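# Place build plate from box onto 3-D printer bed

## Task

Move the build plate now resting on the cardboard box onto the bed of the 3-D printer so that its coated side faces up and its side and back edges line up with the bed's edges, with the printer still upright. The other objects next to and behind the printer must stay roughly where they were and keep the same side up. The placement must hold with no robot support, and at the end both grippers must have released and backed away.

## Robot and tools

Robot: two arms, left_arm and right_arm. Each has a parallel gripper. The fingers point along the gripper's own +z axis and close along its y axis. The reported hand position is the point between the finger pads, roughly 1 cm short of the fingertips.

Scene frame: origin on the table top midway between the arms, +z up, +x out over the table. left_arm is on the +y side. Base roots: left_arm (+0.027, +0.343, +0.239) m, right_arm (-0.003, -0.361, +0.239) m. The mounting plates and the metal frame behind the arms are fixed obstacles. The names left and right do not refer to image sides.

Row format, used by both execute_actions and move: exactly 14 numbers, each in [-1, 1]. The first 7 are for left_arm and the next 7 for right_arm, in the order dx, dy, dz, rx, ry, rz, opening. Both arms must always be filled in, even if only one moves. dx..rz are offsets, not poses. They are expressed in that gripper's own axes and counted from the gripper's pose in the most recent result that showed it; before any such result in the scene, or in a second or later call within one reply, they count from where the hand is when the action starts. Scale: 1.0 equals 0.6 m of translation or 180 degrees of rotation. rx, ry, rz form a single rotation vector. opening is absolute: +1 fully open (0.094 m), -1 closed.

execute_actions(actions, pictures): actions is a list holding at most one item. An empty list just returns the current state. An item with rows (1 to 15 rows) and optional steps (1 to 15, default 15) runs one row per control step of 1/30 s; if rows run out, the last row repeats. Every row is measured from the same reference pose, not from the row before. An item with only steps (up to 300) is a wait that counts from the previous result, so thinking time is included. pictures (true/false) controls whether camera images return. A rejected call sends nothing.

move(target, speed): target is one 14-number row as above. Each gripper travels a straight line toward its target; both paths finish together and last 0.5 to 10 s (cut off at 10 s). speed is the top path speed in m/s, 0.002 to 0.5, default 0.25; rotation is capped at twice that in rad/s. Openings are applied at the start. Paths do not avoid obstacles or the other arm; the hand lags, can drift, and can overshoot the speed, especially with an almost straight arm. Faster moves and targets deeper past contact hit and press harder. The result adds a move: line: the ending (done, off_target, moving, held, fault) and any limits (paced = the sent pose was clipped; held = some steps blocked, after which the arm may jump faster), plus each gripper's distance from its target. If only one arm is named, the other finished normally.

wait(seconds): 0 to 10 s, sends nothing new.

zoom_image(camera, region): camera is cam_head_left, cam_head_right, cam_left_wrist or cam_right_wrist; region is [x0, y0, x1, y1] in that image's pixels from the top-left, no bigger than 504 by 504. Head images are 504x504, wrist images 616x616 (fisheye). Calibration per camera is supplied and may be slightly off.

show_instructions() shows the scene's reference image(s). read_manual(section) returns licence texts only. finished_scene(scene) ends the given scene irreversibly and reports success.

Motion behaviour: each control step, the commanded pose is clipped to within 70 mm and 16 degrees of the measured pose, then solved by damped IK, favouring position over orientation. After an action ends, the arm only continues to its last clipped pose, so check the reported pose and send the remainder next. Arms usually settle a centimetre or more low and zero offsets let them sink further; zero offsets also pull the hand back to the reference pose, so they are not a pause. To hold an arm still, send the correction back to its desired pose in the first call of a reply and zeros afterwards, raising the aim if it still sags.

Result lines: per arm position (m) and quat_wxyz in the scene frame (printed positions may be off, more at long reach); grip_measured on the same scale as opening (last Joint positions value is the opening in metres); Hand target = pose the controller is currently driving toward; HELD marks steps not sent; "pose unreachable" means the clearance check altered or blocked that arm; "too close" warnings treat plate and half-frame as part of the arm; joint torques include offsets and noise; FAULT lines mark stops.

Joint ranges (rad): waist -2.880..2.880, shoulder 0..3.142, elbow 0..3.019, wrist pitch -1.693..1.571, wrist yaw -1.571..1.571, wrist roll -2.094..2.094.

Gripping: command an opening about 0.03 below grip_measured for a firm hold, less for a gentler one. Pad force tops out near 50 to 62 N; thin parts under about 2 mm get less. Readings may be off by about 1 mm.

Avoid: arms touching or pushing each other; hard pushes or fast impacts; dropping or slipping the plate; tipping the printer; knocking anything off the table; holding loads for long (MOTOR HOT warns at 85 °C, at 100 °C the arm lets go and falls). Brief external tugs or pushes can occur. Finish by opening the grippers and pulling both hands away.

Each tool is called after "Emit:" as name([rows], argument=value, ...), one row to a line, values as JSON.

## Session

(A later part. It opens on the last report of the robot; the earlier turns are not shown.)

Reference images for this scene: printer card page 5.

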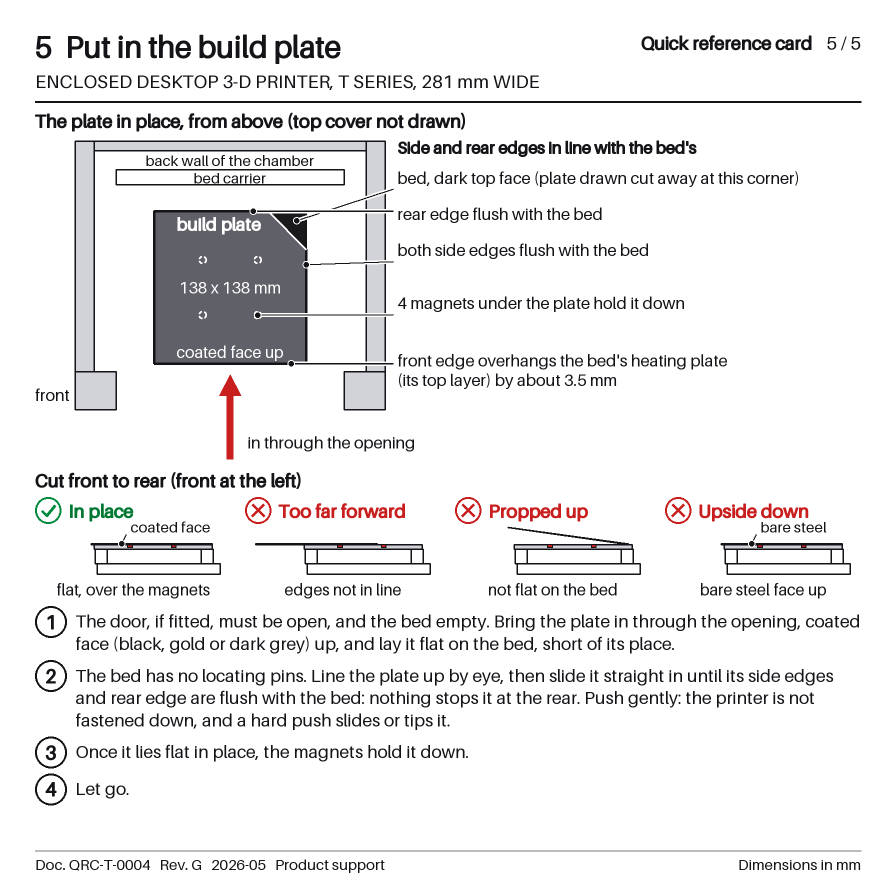

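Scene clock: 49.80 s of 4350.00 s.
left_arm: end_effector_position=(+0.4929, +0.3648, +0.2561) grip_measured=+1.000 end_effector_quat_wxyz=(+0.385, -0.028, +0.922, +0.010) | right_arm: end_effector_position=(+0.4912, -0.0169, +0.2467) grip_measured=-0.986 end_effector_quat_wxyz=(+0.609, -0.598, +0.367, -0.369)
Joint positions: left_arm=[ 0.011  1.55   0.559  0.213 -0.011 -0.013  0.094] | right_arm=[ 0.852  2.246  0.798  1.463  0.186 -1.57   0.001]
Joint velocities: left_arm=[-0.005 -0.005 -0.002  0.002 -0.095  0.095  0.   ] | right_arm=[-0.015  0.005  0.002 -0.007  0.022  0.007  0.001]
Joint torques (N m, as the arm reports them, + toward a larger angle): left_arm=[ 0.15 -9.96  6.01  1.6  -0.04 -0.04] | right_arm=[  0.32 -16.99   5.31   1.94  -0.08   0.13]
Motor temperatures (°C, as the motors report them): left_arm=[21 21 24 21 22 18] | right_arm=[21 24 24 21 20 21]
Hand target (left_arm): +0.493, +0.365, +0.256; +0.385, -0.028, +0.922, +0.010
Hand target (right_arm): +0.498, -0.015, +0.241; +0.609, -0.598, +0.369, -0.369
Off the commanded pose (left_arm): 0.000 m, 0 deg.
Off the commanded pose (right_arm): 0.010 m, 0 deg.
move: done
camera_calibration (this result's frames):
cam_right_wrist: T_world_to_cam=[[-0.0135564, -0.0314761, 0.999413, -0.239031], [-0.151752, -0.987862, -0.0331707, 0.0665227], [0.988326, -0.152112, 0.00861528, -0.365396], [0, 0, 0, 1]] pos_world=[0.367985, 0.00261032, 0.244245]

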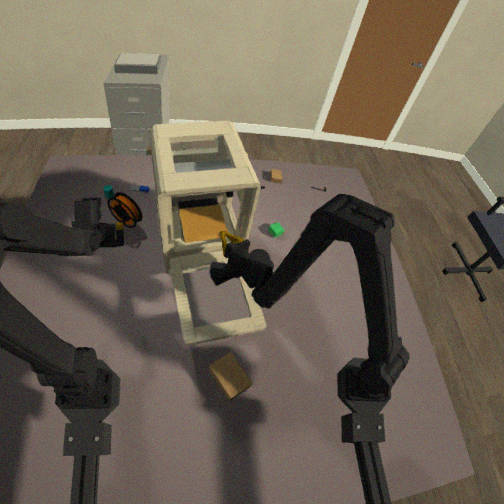

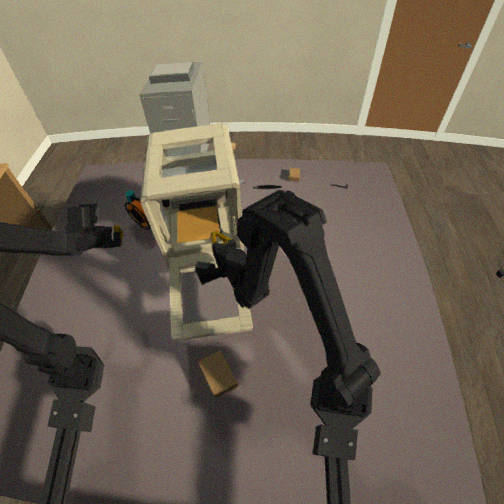

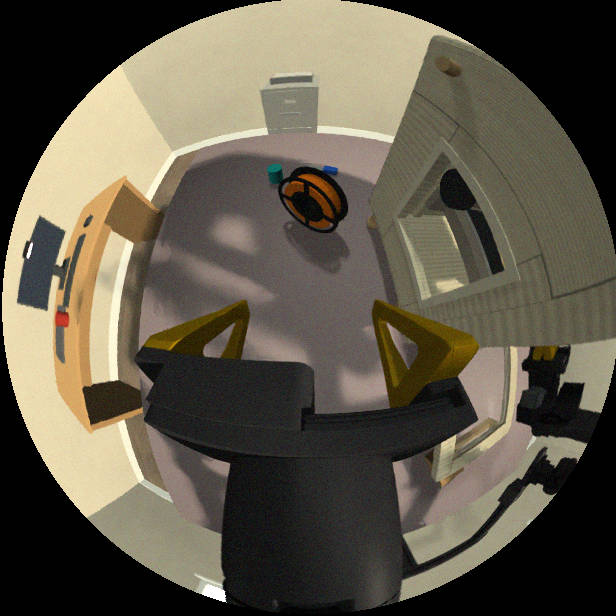

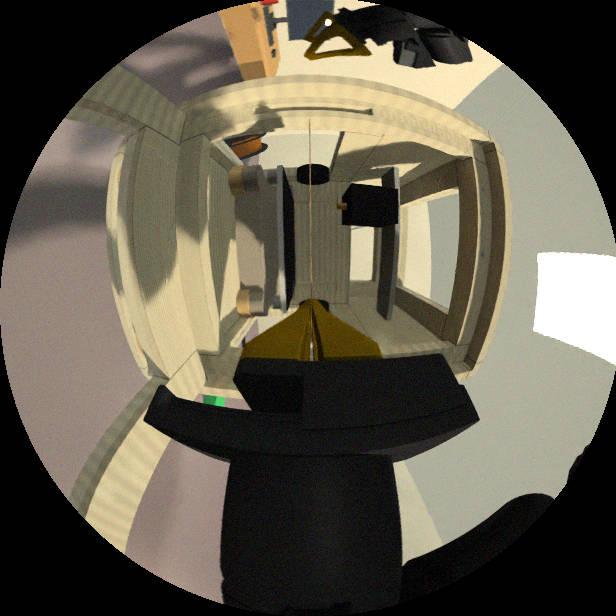

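Emit:
move(target=[0,0,0,0,0,0,1,0.008,0.038,0.033,-0.004,0,0,-1], speed=0.02)

Emit:
zoom_image(camera="cam_head_left", region=[160,185,250,265])

Emit:
zoom_image(camera="cam_head_right", region=[160,185,250,265])

Scene clock: 54.47 s of 4350.00 s.
left_arm: end_effector_position=(+0.4929, +0.3648, +0.2561) grip_measured=+1.000 end_effector_quat_wxyz=(+0.385, -0.028, +0.922, +0.010) | right_arm: end_effector_position=(+0.5035, -0.0133, +0.2304) grip_measured=-0.986 end_effector_quat_wxyz=(+0.606, -0.603, +0.368, -0.367)
Joint positions: left_arm=[ 0.011  1.55   0.559  0.213 -0.011 -0.013  0.094] | right_arm=[ 0.84   2.291  0.846  1.449  0.171 -1.57   0.001]
Joint velocities: left_arm=[-0.015 -0.015 -0.012  0.007  0.066  0.037  0.   ] | right_arm=[-0.005 -0.005 -0.007 -0.007  0.066 -0.037 -0.   ]
Joint torques (N m, as the arm reports them, + toward a larger angle): left_arm=[-0.23 -9.75  5.73  1.31 -0.04 -0.06] | right_arm=[ -0.25 -18.18   5.46   1.79  -0.12   0.08]
Motor temperatures (°C, as the motors report them): left_arm=[21 21 24 21 22 18] | right_arm=[21 25 24 21 20 21]
Hand target (left_arm): +0.493, +0.365, +0.256; +0.385, -0.028, +0.922, +0.010
Hand target (right_arm): +0.511, -0.012, +0.224; +0.605, -0.602, +0.370, -0.367
Off the commanded pose (left_arm): 0.000 m, 0 deg.
Off the commanded pose (right_arm): 0.010 m, 0 deg.
move: done
camera_calibration (this result's frames):
cam_right_wrist: T_world_to_cam=[[-0.00359103, -0.0237204, 0.999712, -0.22735], [-0.148991, -0.988547, -0.0239907, 0.0679515], [0.988832, -0.149034, 0.0000157709, -0.375138], [0, 0, 0, 1]] pos_world=[0.380256, 0.00587207, 0.22892]

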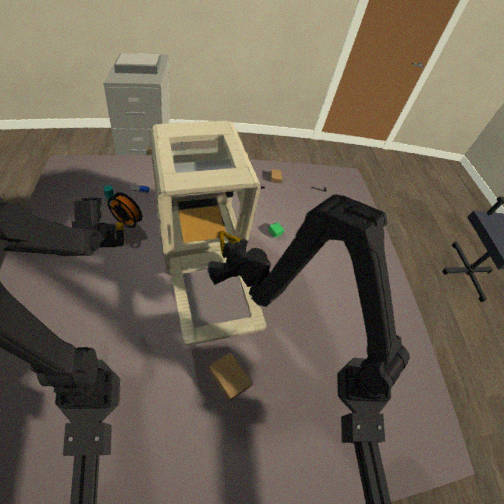

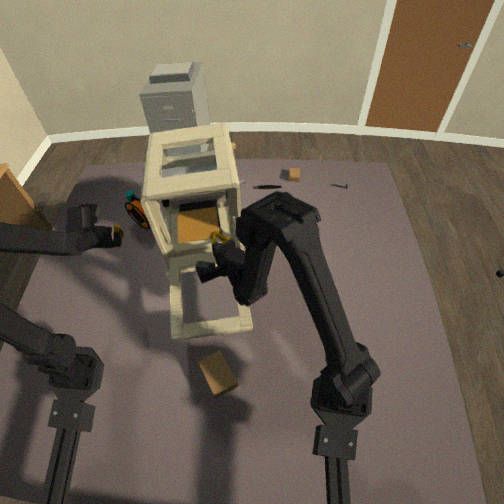

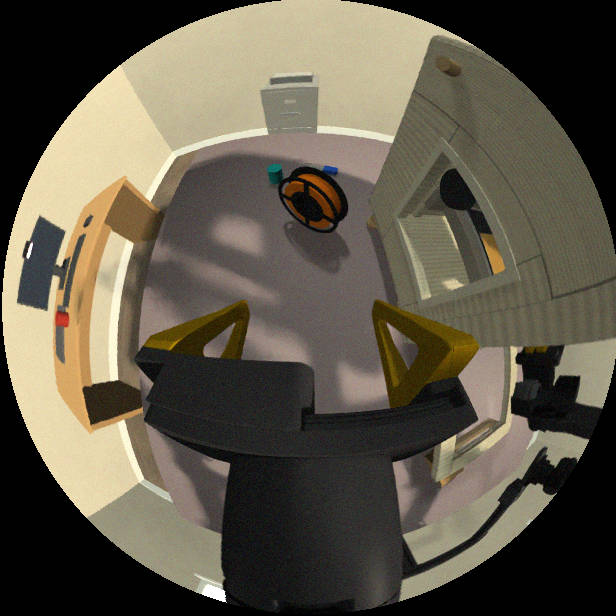

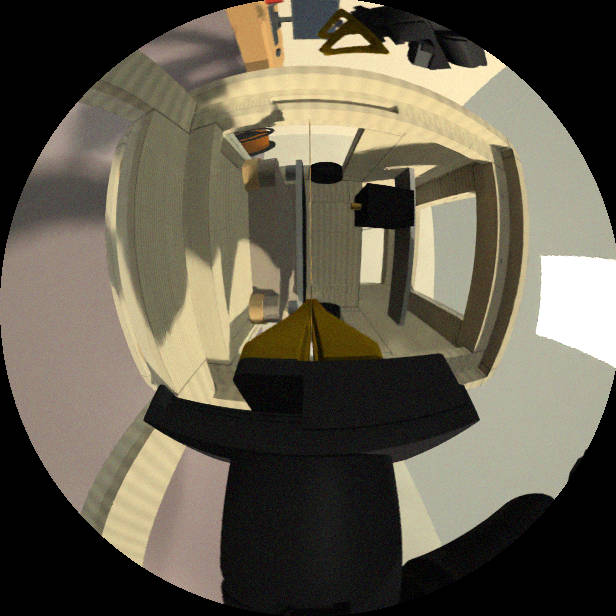

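Region (160, 185, 250, 265) of cam_head_left's 504x504 image, scaled by 5.600, with more detail than that image has.

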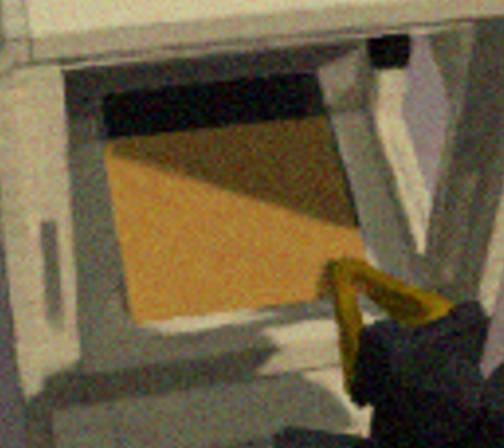

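Region (160, 185, 250, 265) of cam_head_right's 504x504 image, scaled by 5.600, with more detail than that image has.

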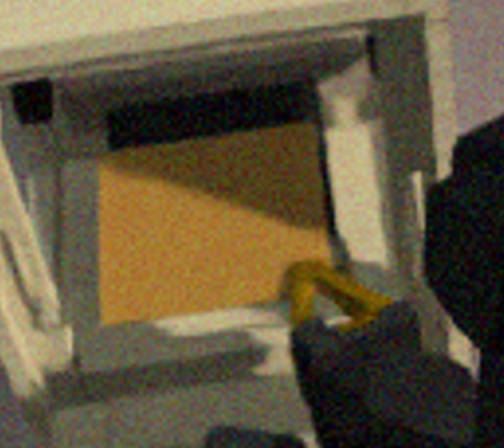

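Emit:
move(target=[0,0,0,0,0,0,1,0.011,0.019,0.012,0,0.004,0,-1], speed=0.01)

Emit:
zoom_image(camera="cam_head_left", region=[160,185,250,265])

Emit:
zoom_image(camera="cam_head_right", region=[160,185,250,265])

Scene clock: 58.37 s of 4350.00 s.
left_arm: end_effector_position=(+0.4929, +0.3648, +0.2561) grip_measured=+1.000 end_effector_quat_wxyz=(+0.385, -0.028, +0.922, +0.010) | right_arm: end_effector_position=(+0.5053, -0.0151, +0.2246) grip_measured=-0.986 end_effector_quat_wxyz=(+0.603, -0.605, +0.370, -0.367)
Joint positions: left_arm=[ 0.011  1.55   0.559  0.213 -0.011 -0.013  0.094] | right_arm=[ 0.836  2.304  0.851  1.449  0.171 -1.57   0.001]
Joint velocities: left_arm=[-0.005  0.005  0.012  0.002 -0.037 -0.007  0.   ] | right_arm=[ 0.005 -0.005  0.002  0.007  0.007  0.066  0.   ]
Joint torques (N m, as the arm reports them, + toward a larger angle): left_arm=[  0.6  -10.2    5.81   1.34   0.02  -0.09] | right_arm=[  0.26 -17.74   5.32   2.06   0.06   0.12]
Motor temperatures (°C, as the motors report them): left_arm=[21 21 24 21 22 18] | right_arm=[21 25 24 21 20 21]
Hand target (left_arm): +0.493, +0.365, +0.256; +0.385, -0.028, +0.922, +0.010
Hand target (right_arm): +0.513, -0.016, +0.219; +0.603, -0.601, +0.372, -0.370
Off the commanded pose (left_arm): 0.000 m, 0 deg.
Off the commanded pose (right_arm): 0.010 m, 1 deg.
move: done
camera_calibration (this result's frames):
cam_right_wrist: T_world_to_cam=[[0.00179764, -0.0195654, 0.999807, -0.224268], [-0.153241, -0.988005, -0.0190589, 0.0672564], [0.988187, -0.153177, -0.00477431, -0.375816], [0, 0, 0, 1]] pos_world=[0.382086, 0.00449521, 0.223713]

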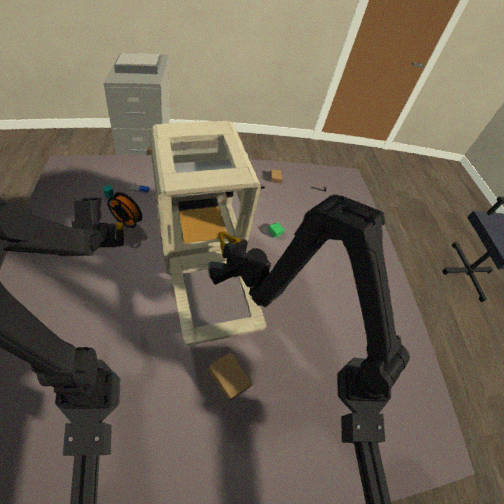

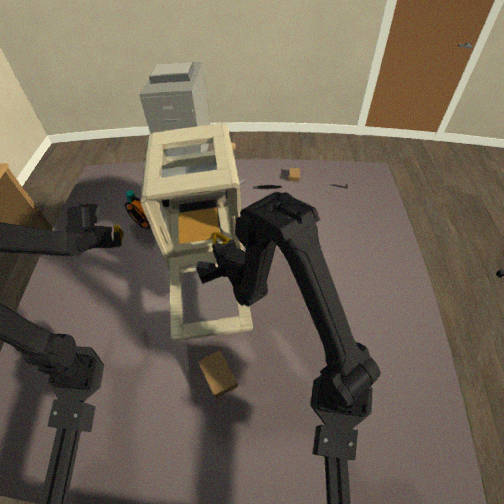

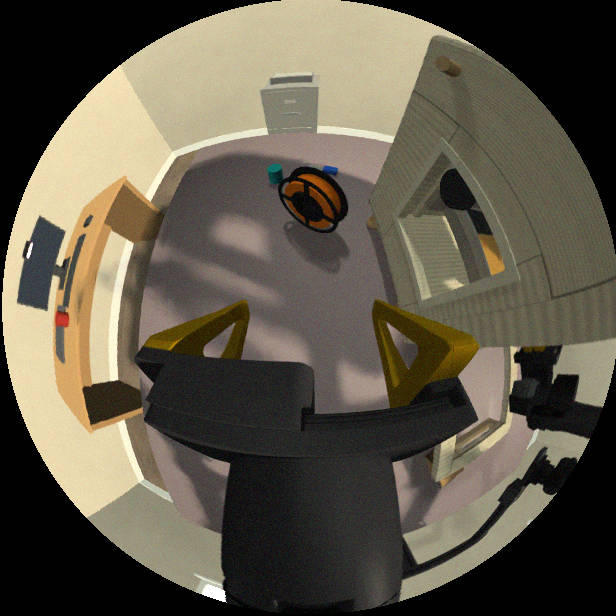

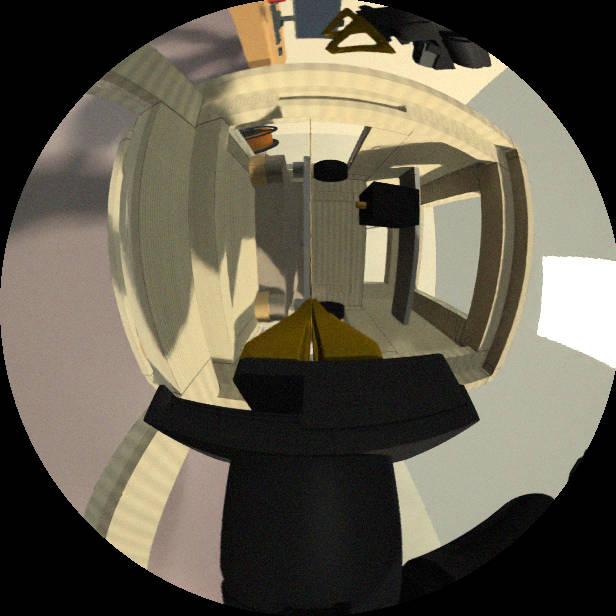

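Region (160, 185, 250, 265) of cam_head_left's 504x504 image, scaled by 5.600, with more detail than that image has.

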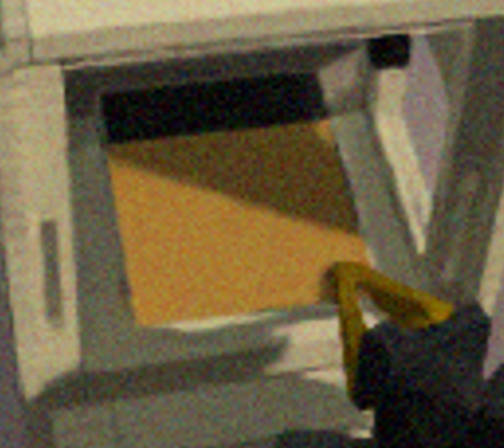

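Region (160, 185, 250, 265) of cam_head_right's 504x504 image, scaled by 5.600, with more detail than that image has.

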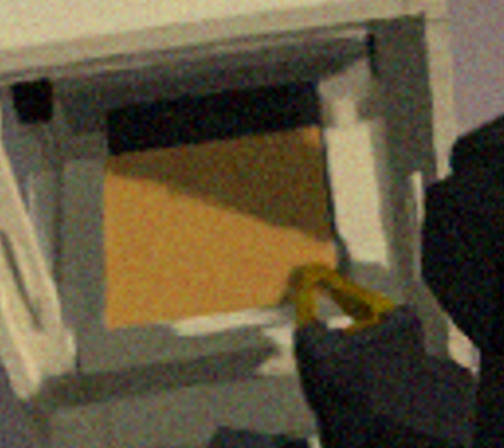

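Emit:
move(target=[0,0,0,0,0,0,1,0,0,0,0,0,0,-0.5])

Emit:
move(target=[0,0,0,0,0,0,1,0,-0.015,-0.12,0,0,0,-0.5], speed=0.06)

Emit:
move(target=[0,0,0,0,0,0,1,-0.115,0,0.03,0.083,0.083,0.495,-0.5])

Scene clock: 61.07 s of 4350.00 s.
left_arm: end_effector_position=(+0.4929, +0.3648, +0.2561) grip_measured=+1.000 end_effector_quat_wxyz=(+0.385, -0.028, +0.922, +0.010) | right_arm: end_effector_position=(+0.5053, -0.0151, +0.2246) grip_measured=-0.502 end_effector_quat_wxyz=(+0.603, -0.605, +0.370, -0.367)
Joint positions: left_arm=[ 0.011  1.55   0.559  0.213 -0.011 -0.013  0.094] | right_arm=[ 0.836  2.304  0.851  1.449  0.171 -1.57   0.023]
Joint velocities: left_arm=[-0.005 -0.015  0.002 -0.012  0.037  0.007  0.   ] | right_arm=[-0.005  0.005  0.002  0.002 -0.022 -0.022 -0.001]
Joint torques (N m, as the arm reports them, + toward a larger angle): left_arm=[-0.08 -9.7   5.93  1.11 -0.01 -0.06] | right_arm=[  0.93 -20.28   2.95   1.93   0.08   0.12]
Motor temperatures (°C, as the motors report them): left_arm=[21 22 24 21 22 18] | right_arm=[21 25 24 21 20 21]
Hand target (left_arm): +0.493, +0.365, +0.256; +0.385, -0.028, +0.922, +0.010
Hand target (right_arm): +0.505, -0.015, +0.225; +0.603, -0.605, +0.370, -0.367
Off the commanded pose (left_arm): 0.000 m, 0 deg.
Off the commanded pose (right_arm): 0.000 m, 0 deg.
move: done
camera_calibration (this result's frames):
cam_right_wrist: T_world_to_cam=[[0.00179764, -0.0195654, 0.999807, -0.224268], [-0.153241, -0.988005, -0.0190589, 0.0672564], [0.988187, -0.153177, -0.00477431, -0.375816], [0, 0, 0, 1]] pos_world=[0.382086, 0.00449521, 0.223713]

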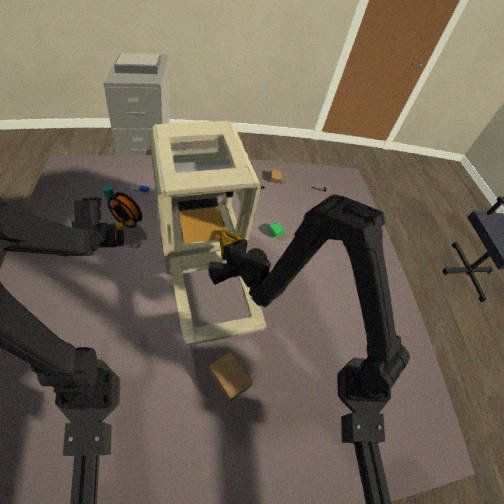

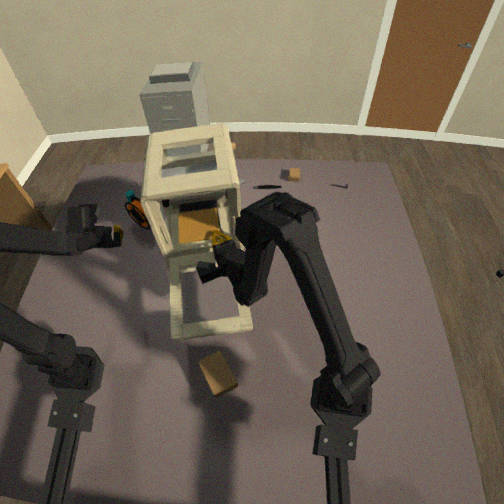

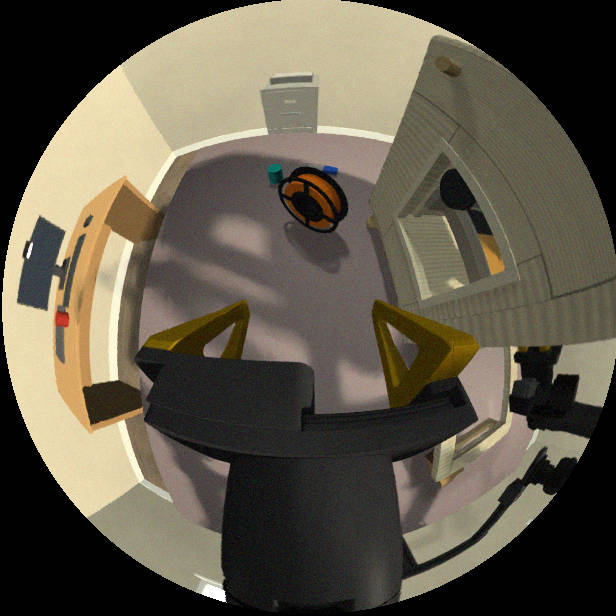

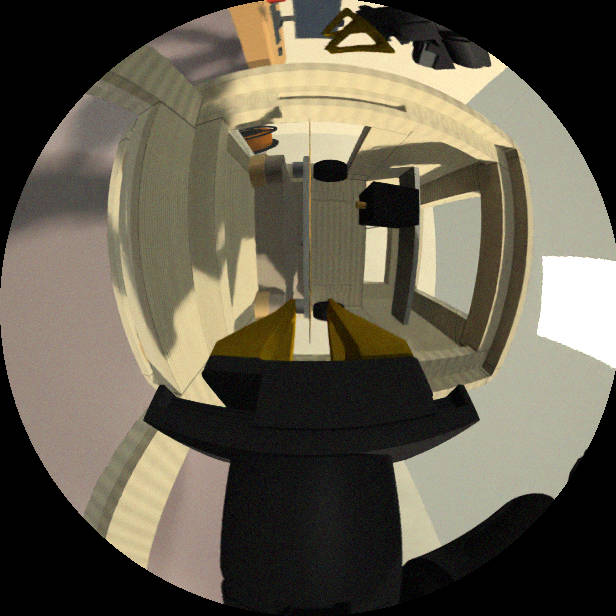

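Scene clock: 62.63 s of 4350.00 s.
left_arm: end_effector_position=(+0.4929, +0.3648, +0.2561) grip_measured=+1.000 end_effector_quat_wxyz=(+0.385, -0.028, +0.922, +0.010) | right_arm: end_effector_position=(+0.4423, -0.0499, +0.2222) grip_measured=-0.502 end_effector_quat_wxyz=(+0.585, -0.620, +0.377, -0.362)
Joint positions: left_arm=[ 0.011  1.55   0.559  0.213 -0.011 -0.013  0.094] | right_arm=[ 0.864  2.264  0.652  1.56   0.203 -1.57   0.023]
Joint velocities: left_arm=[-0.005 -0.005 -0.012  0.007 -0.037 -0.022  0.   ] | right_arm=[ 0.005 -0.005  0.017  0.007  0.022 -0.037  0.001]
Joint torques (N m, as the arm reports them, + toward a larger angle): left_arm=[  0.17 -10.43   5.94   1.2    0.    -0.07] | right_arm=[  1.42 -19.78   1.21   2.65   0.3    0.11]
Motor temperatures (°C, as the motors report them): left_arm=[21 22 24 21 22 18] | right_arm=[21 25 24 21 20 21]
Hand target (left_arm): +0.493, +0.365, +0.256; +0.385, -0.028, +0.922, +0.010
Hand target (right_arm): +0.441, -0.047, +0.235; +0.597, -0.609, +0.373, -0.364
Off the commanded pose (left_arm): 0.000 m, 0 deg.
Off the commanded pose (right_arm): 0.012 m, 3 deg.
joint sent to its limit (right arm) — the command would take joint 4 (wrist pitch) past its upper limit, so that joint was sent only as far as its limit.
move: off_target (right_arm)
camera_calibration (this result's frames):
cam_right_wrist: T_world_to_cam=[[0.039794, 0.0110059, 0.999147, -0.237631], [-0.156559, -0.98752, 0.0171133, 0.0166853], [0.986867, -0.157107, -0.0375743, -0.311279], [0, 0, 0, 1]] pos_world=[0.31926, -0.0298117, 0.225446]

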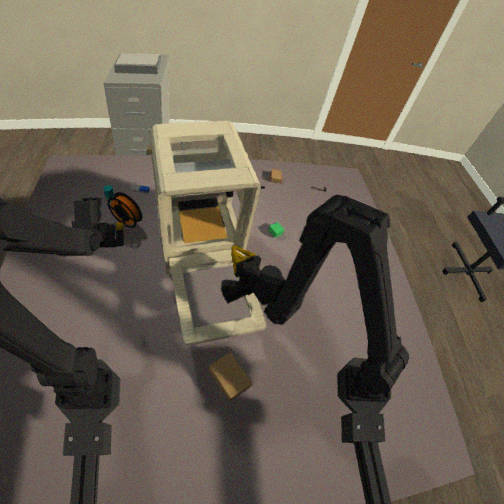

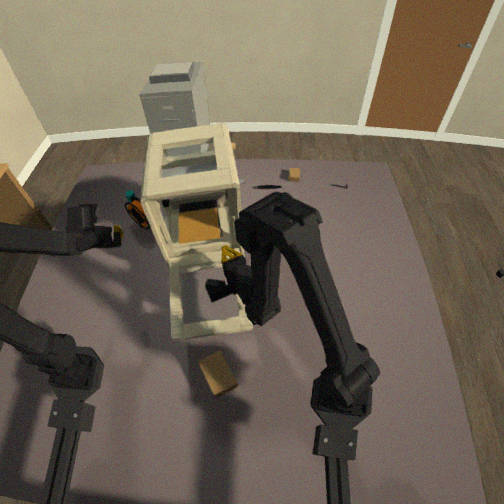

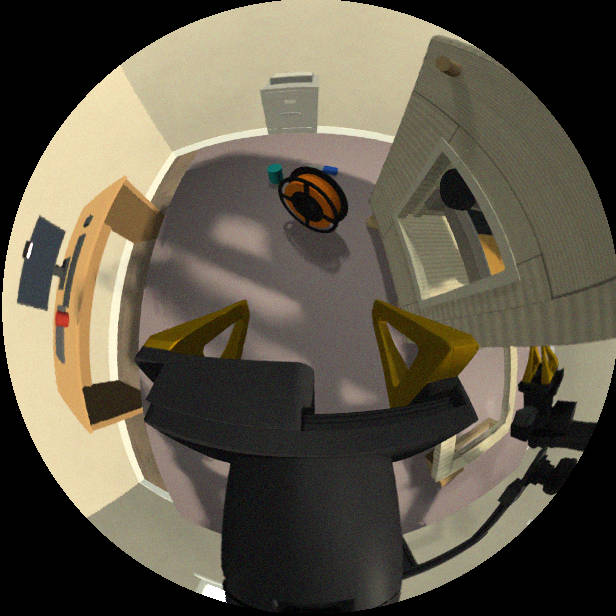

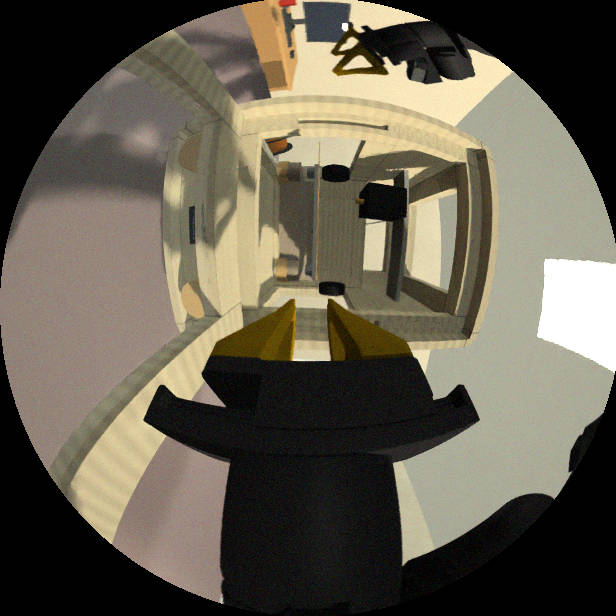

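Scene clock: 66.40 s of 4350.00 s.
left_arm: end_effector_position=(+0.4929, +0.3648, +0.2561) grip_measured=+1.000 end_effector_quat_wxyz=(+0.385, -0.028, +0.922, +0.010) | right_arm: end_effector_position=(+0.4265, +0.0101, +0.2105) grip_measured=-0.502 end_effector_quat_wxyz=(+0.686, -0.069, +0.723, +0.029)
Joint positions: left_arm=[ 0.011  1.55   0.559  0.213 -0.011 -0.013  0.094] | right_arm=[1.12  2.301 0.822 1.401 0.793 0.001 0.023]
Joint velocities: left_arm=[-0.005 -0.005 -0.012 -0.022 -0.066  0.022  0.   ] | right_arm=[ 0.005 -0.005  0.012 -0.002 -0.037  0.022 -0.001]
Joint torques (N m, as the arm reports them, + toward a larger angle): left_arm=[ 0.13 -9.17  5.66  1.15  0.03  0.  ] | right_arm=[  1.65 -21.35   4.11   1.26   0.3    0.13]
Motor temperatures (°C, as the motors report them): left_arm=[21 22 24 21 22 18] | right_arm=[21 25 24 21 20 21]
Hand target (left_arm): +0.493, +0.365, +0.256; +0.385, -0.028, +0.922, +0.010
Hand target (right_arm): +0.430, +0.019, +0.220; +0.691, -0.060, +0.719, +0.039
Off the commanded pose (left_arm): 0.000 m, 0 deg.
Off the commanded pose (right_arm): 0.014 m, 2 deg.
move: off_target (right_arm)
camera_calibration (this result's frames):
cam_right_wrist: T_world_to_cam=[[0.126116, -0.991306, 0.037505, -0.0502629], [-0.623033, -0.108571, -0.774624, 0.430393], [0.771962, 0.0743258, -0.631309, -0.0724316], [0, 0, 0, 1]] pos_world=[0.330402, 0.00228558, 0.289551]

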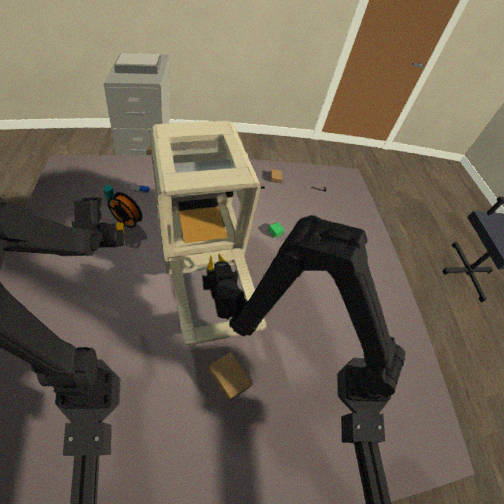

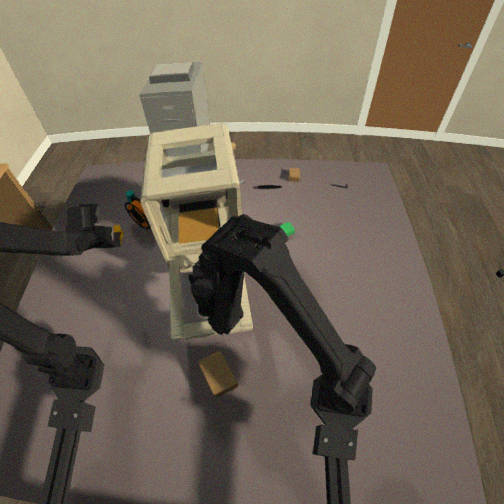

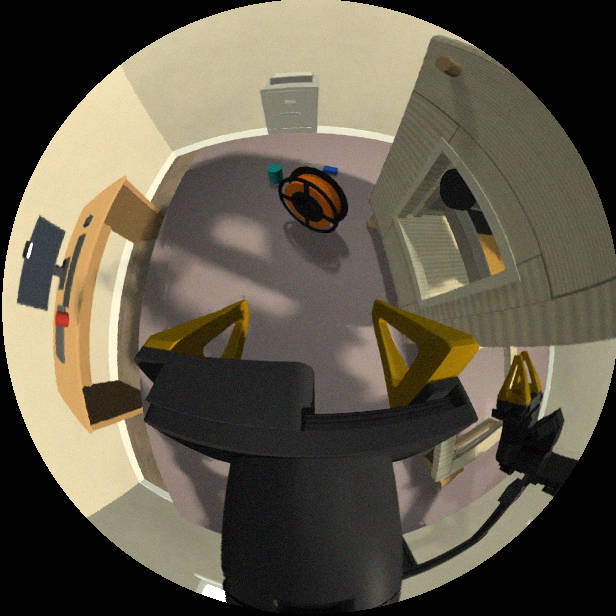

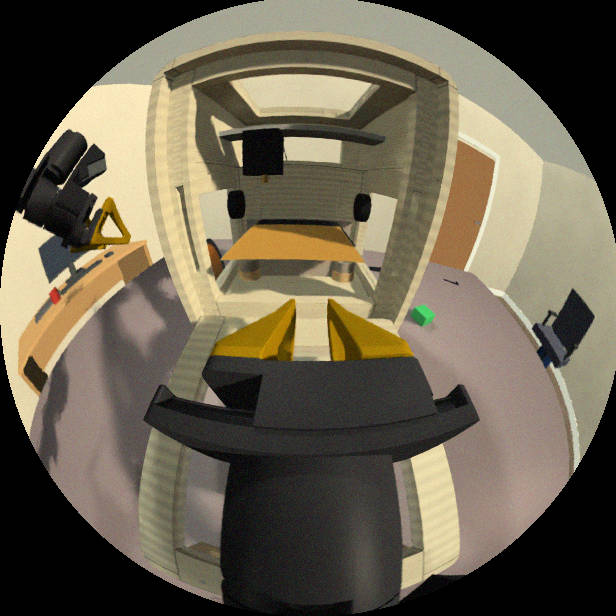

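Emit:
move(target=[0,0,0,0,0,0,1,-0.03,0.035,0.055,0,-0.015,0.022,0.8], speed=0.05)

Emit:
zoom_image(camera="cam_right_wrist", region=[200,190,420,350])

Scene clock: 69.33 s of 4350.00 s.
left_arm: end_effector_position=(+0.4929, +0.3648, +0.2561) grip_measured=+1.000 end_effector_quat_wxyz=(+0.385, -0.028, +0.922, +0.010) | right_arm: end_effector_position=(+0.4511, +0.0343, +0.2291) grip_measured=+0.798 end_effector_quat_wxyz=(+0.703, -0.047, +0.707, +0.053)
Joint positions: left_arm=[ 0.011  1.55   0.559  0.213 -0.011 -0.013  0.094] | right_arm=[1.109 2.301 0.91  1.386 0.778 0.011 0.084]
Joint velocities: left_arm=[-0.005 -0.015  0.012 -0.012 -0.007 -0.037  0.   ] | right_arm=[-0.015 -0.015 -0.012  0.002  0.051  0.051 -0.001]
Joint torques (N m, as the arm reports them, + toward a larger angle): left_arm=[ 0.46 -9.91  5.89  1.22  0.02 -0.04] | right_arm=[ -0.2  -19.98   5.15   1.48  -0.14   0.12]
Motor temperatures (°C, as the motors report them): left_arm=[21 22 24 21 22 18] | right_arm=[21 25 24 21 20 21]
Hand target (left_arm): +0.493, +0.365, +0.256; +0.385, -0.028, +0.922, +0.010
Hand target (right_arm): +0.457, +0.036, +0.225; +0.702, -0.043, +0.709, +0.054
Off the commanded pose (left_arm): 0.000 m, 0 deg.
Off the commanded pose (right_arm): 0.007 m, 1 deg.
move: done
camera_calibration (this result's frames):
cam_right_wrist: T_world_to_cam=[[0.1284, -0.991406, -0.0250527, -0.0167144], [-0.589823, -0.0560326, -0.805586, 0.453066], [0.797259, 0.118214, -0.591949, -0.10337], [0, 0, 0, 1]] pos_world=[0.351788, 0.0210355, 0.303375]

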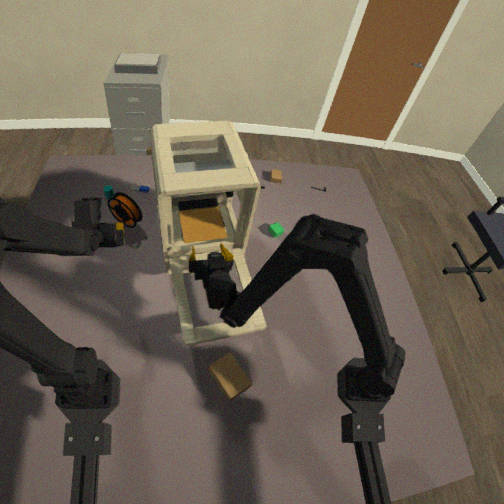

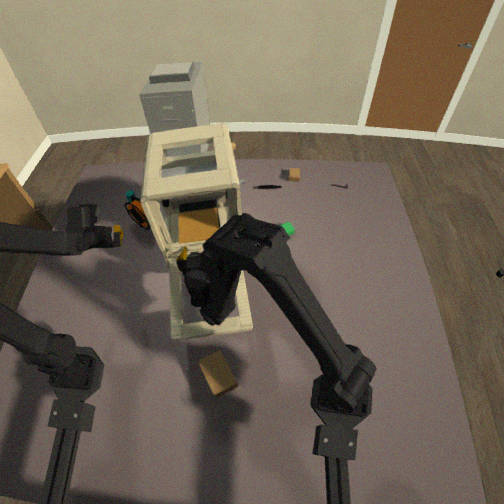

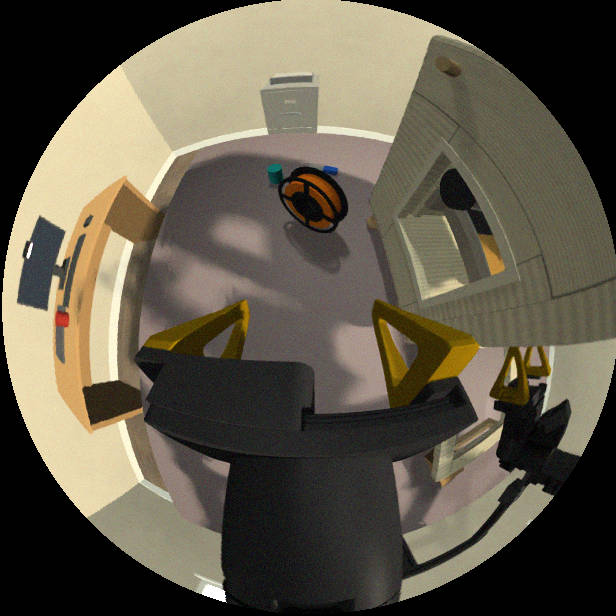

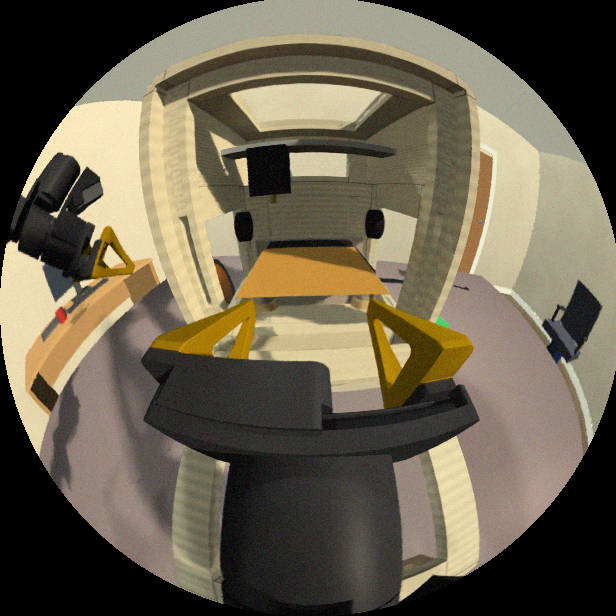

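Region (200, 190, 420, 350) of cam_right_wrist's 616x616 image, scaled by 2.291, with more detail than that image has; it fills the top 367 rows of this view, and the rest is white.

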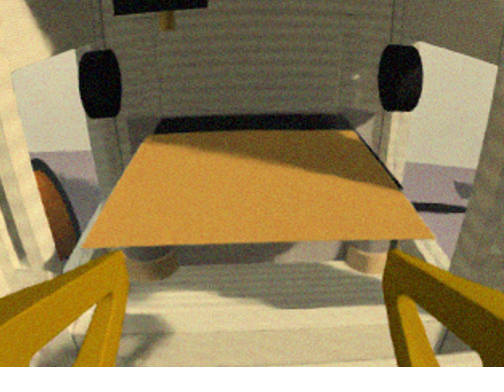

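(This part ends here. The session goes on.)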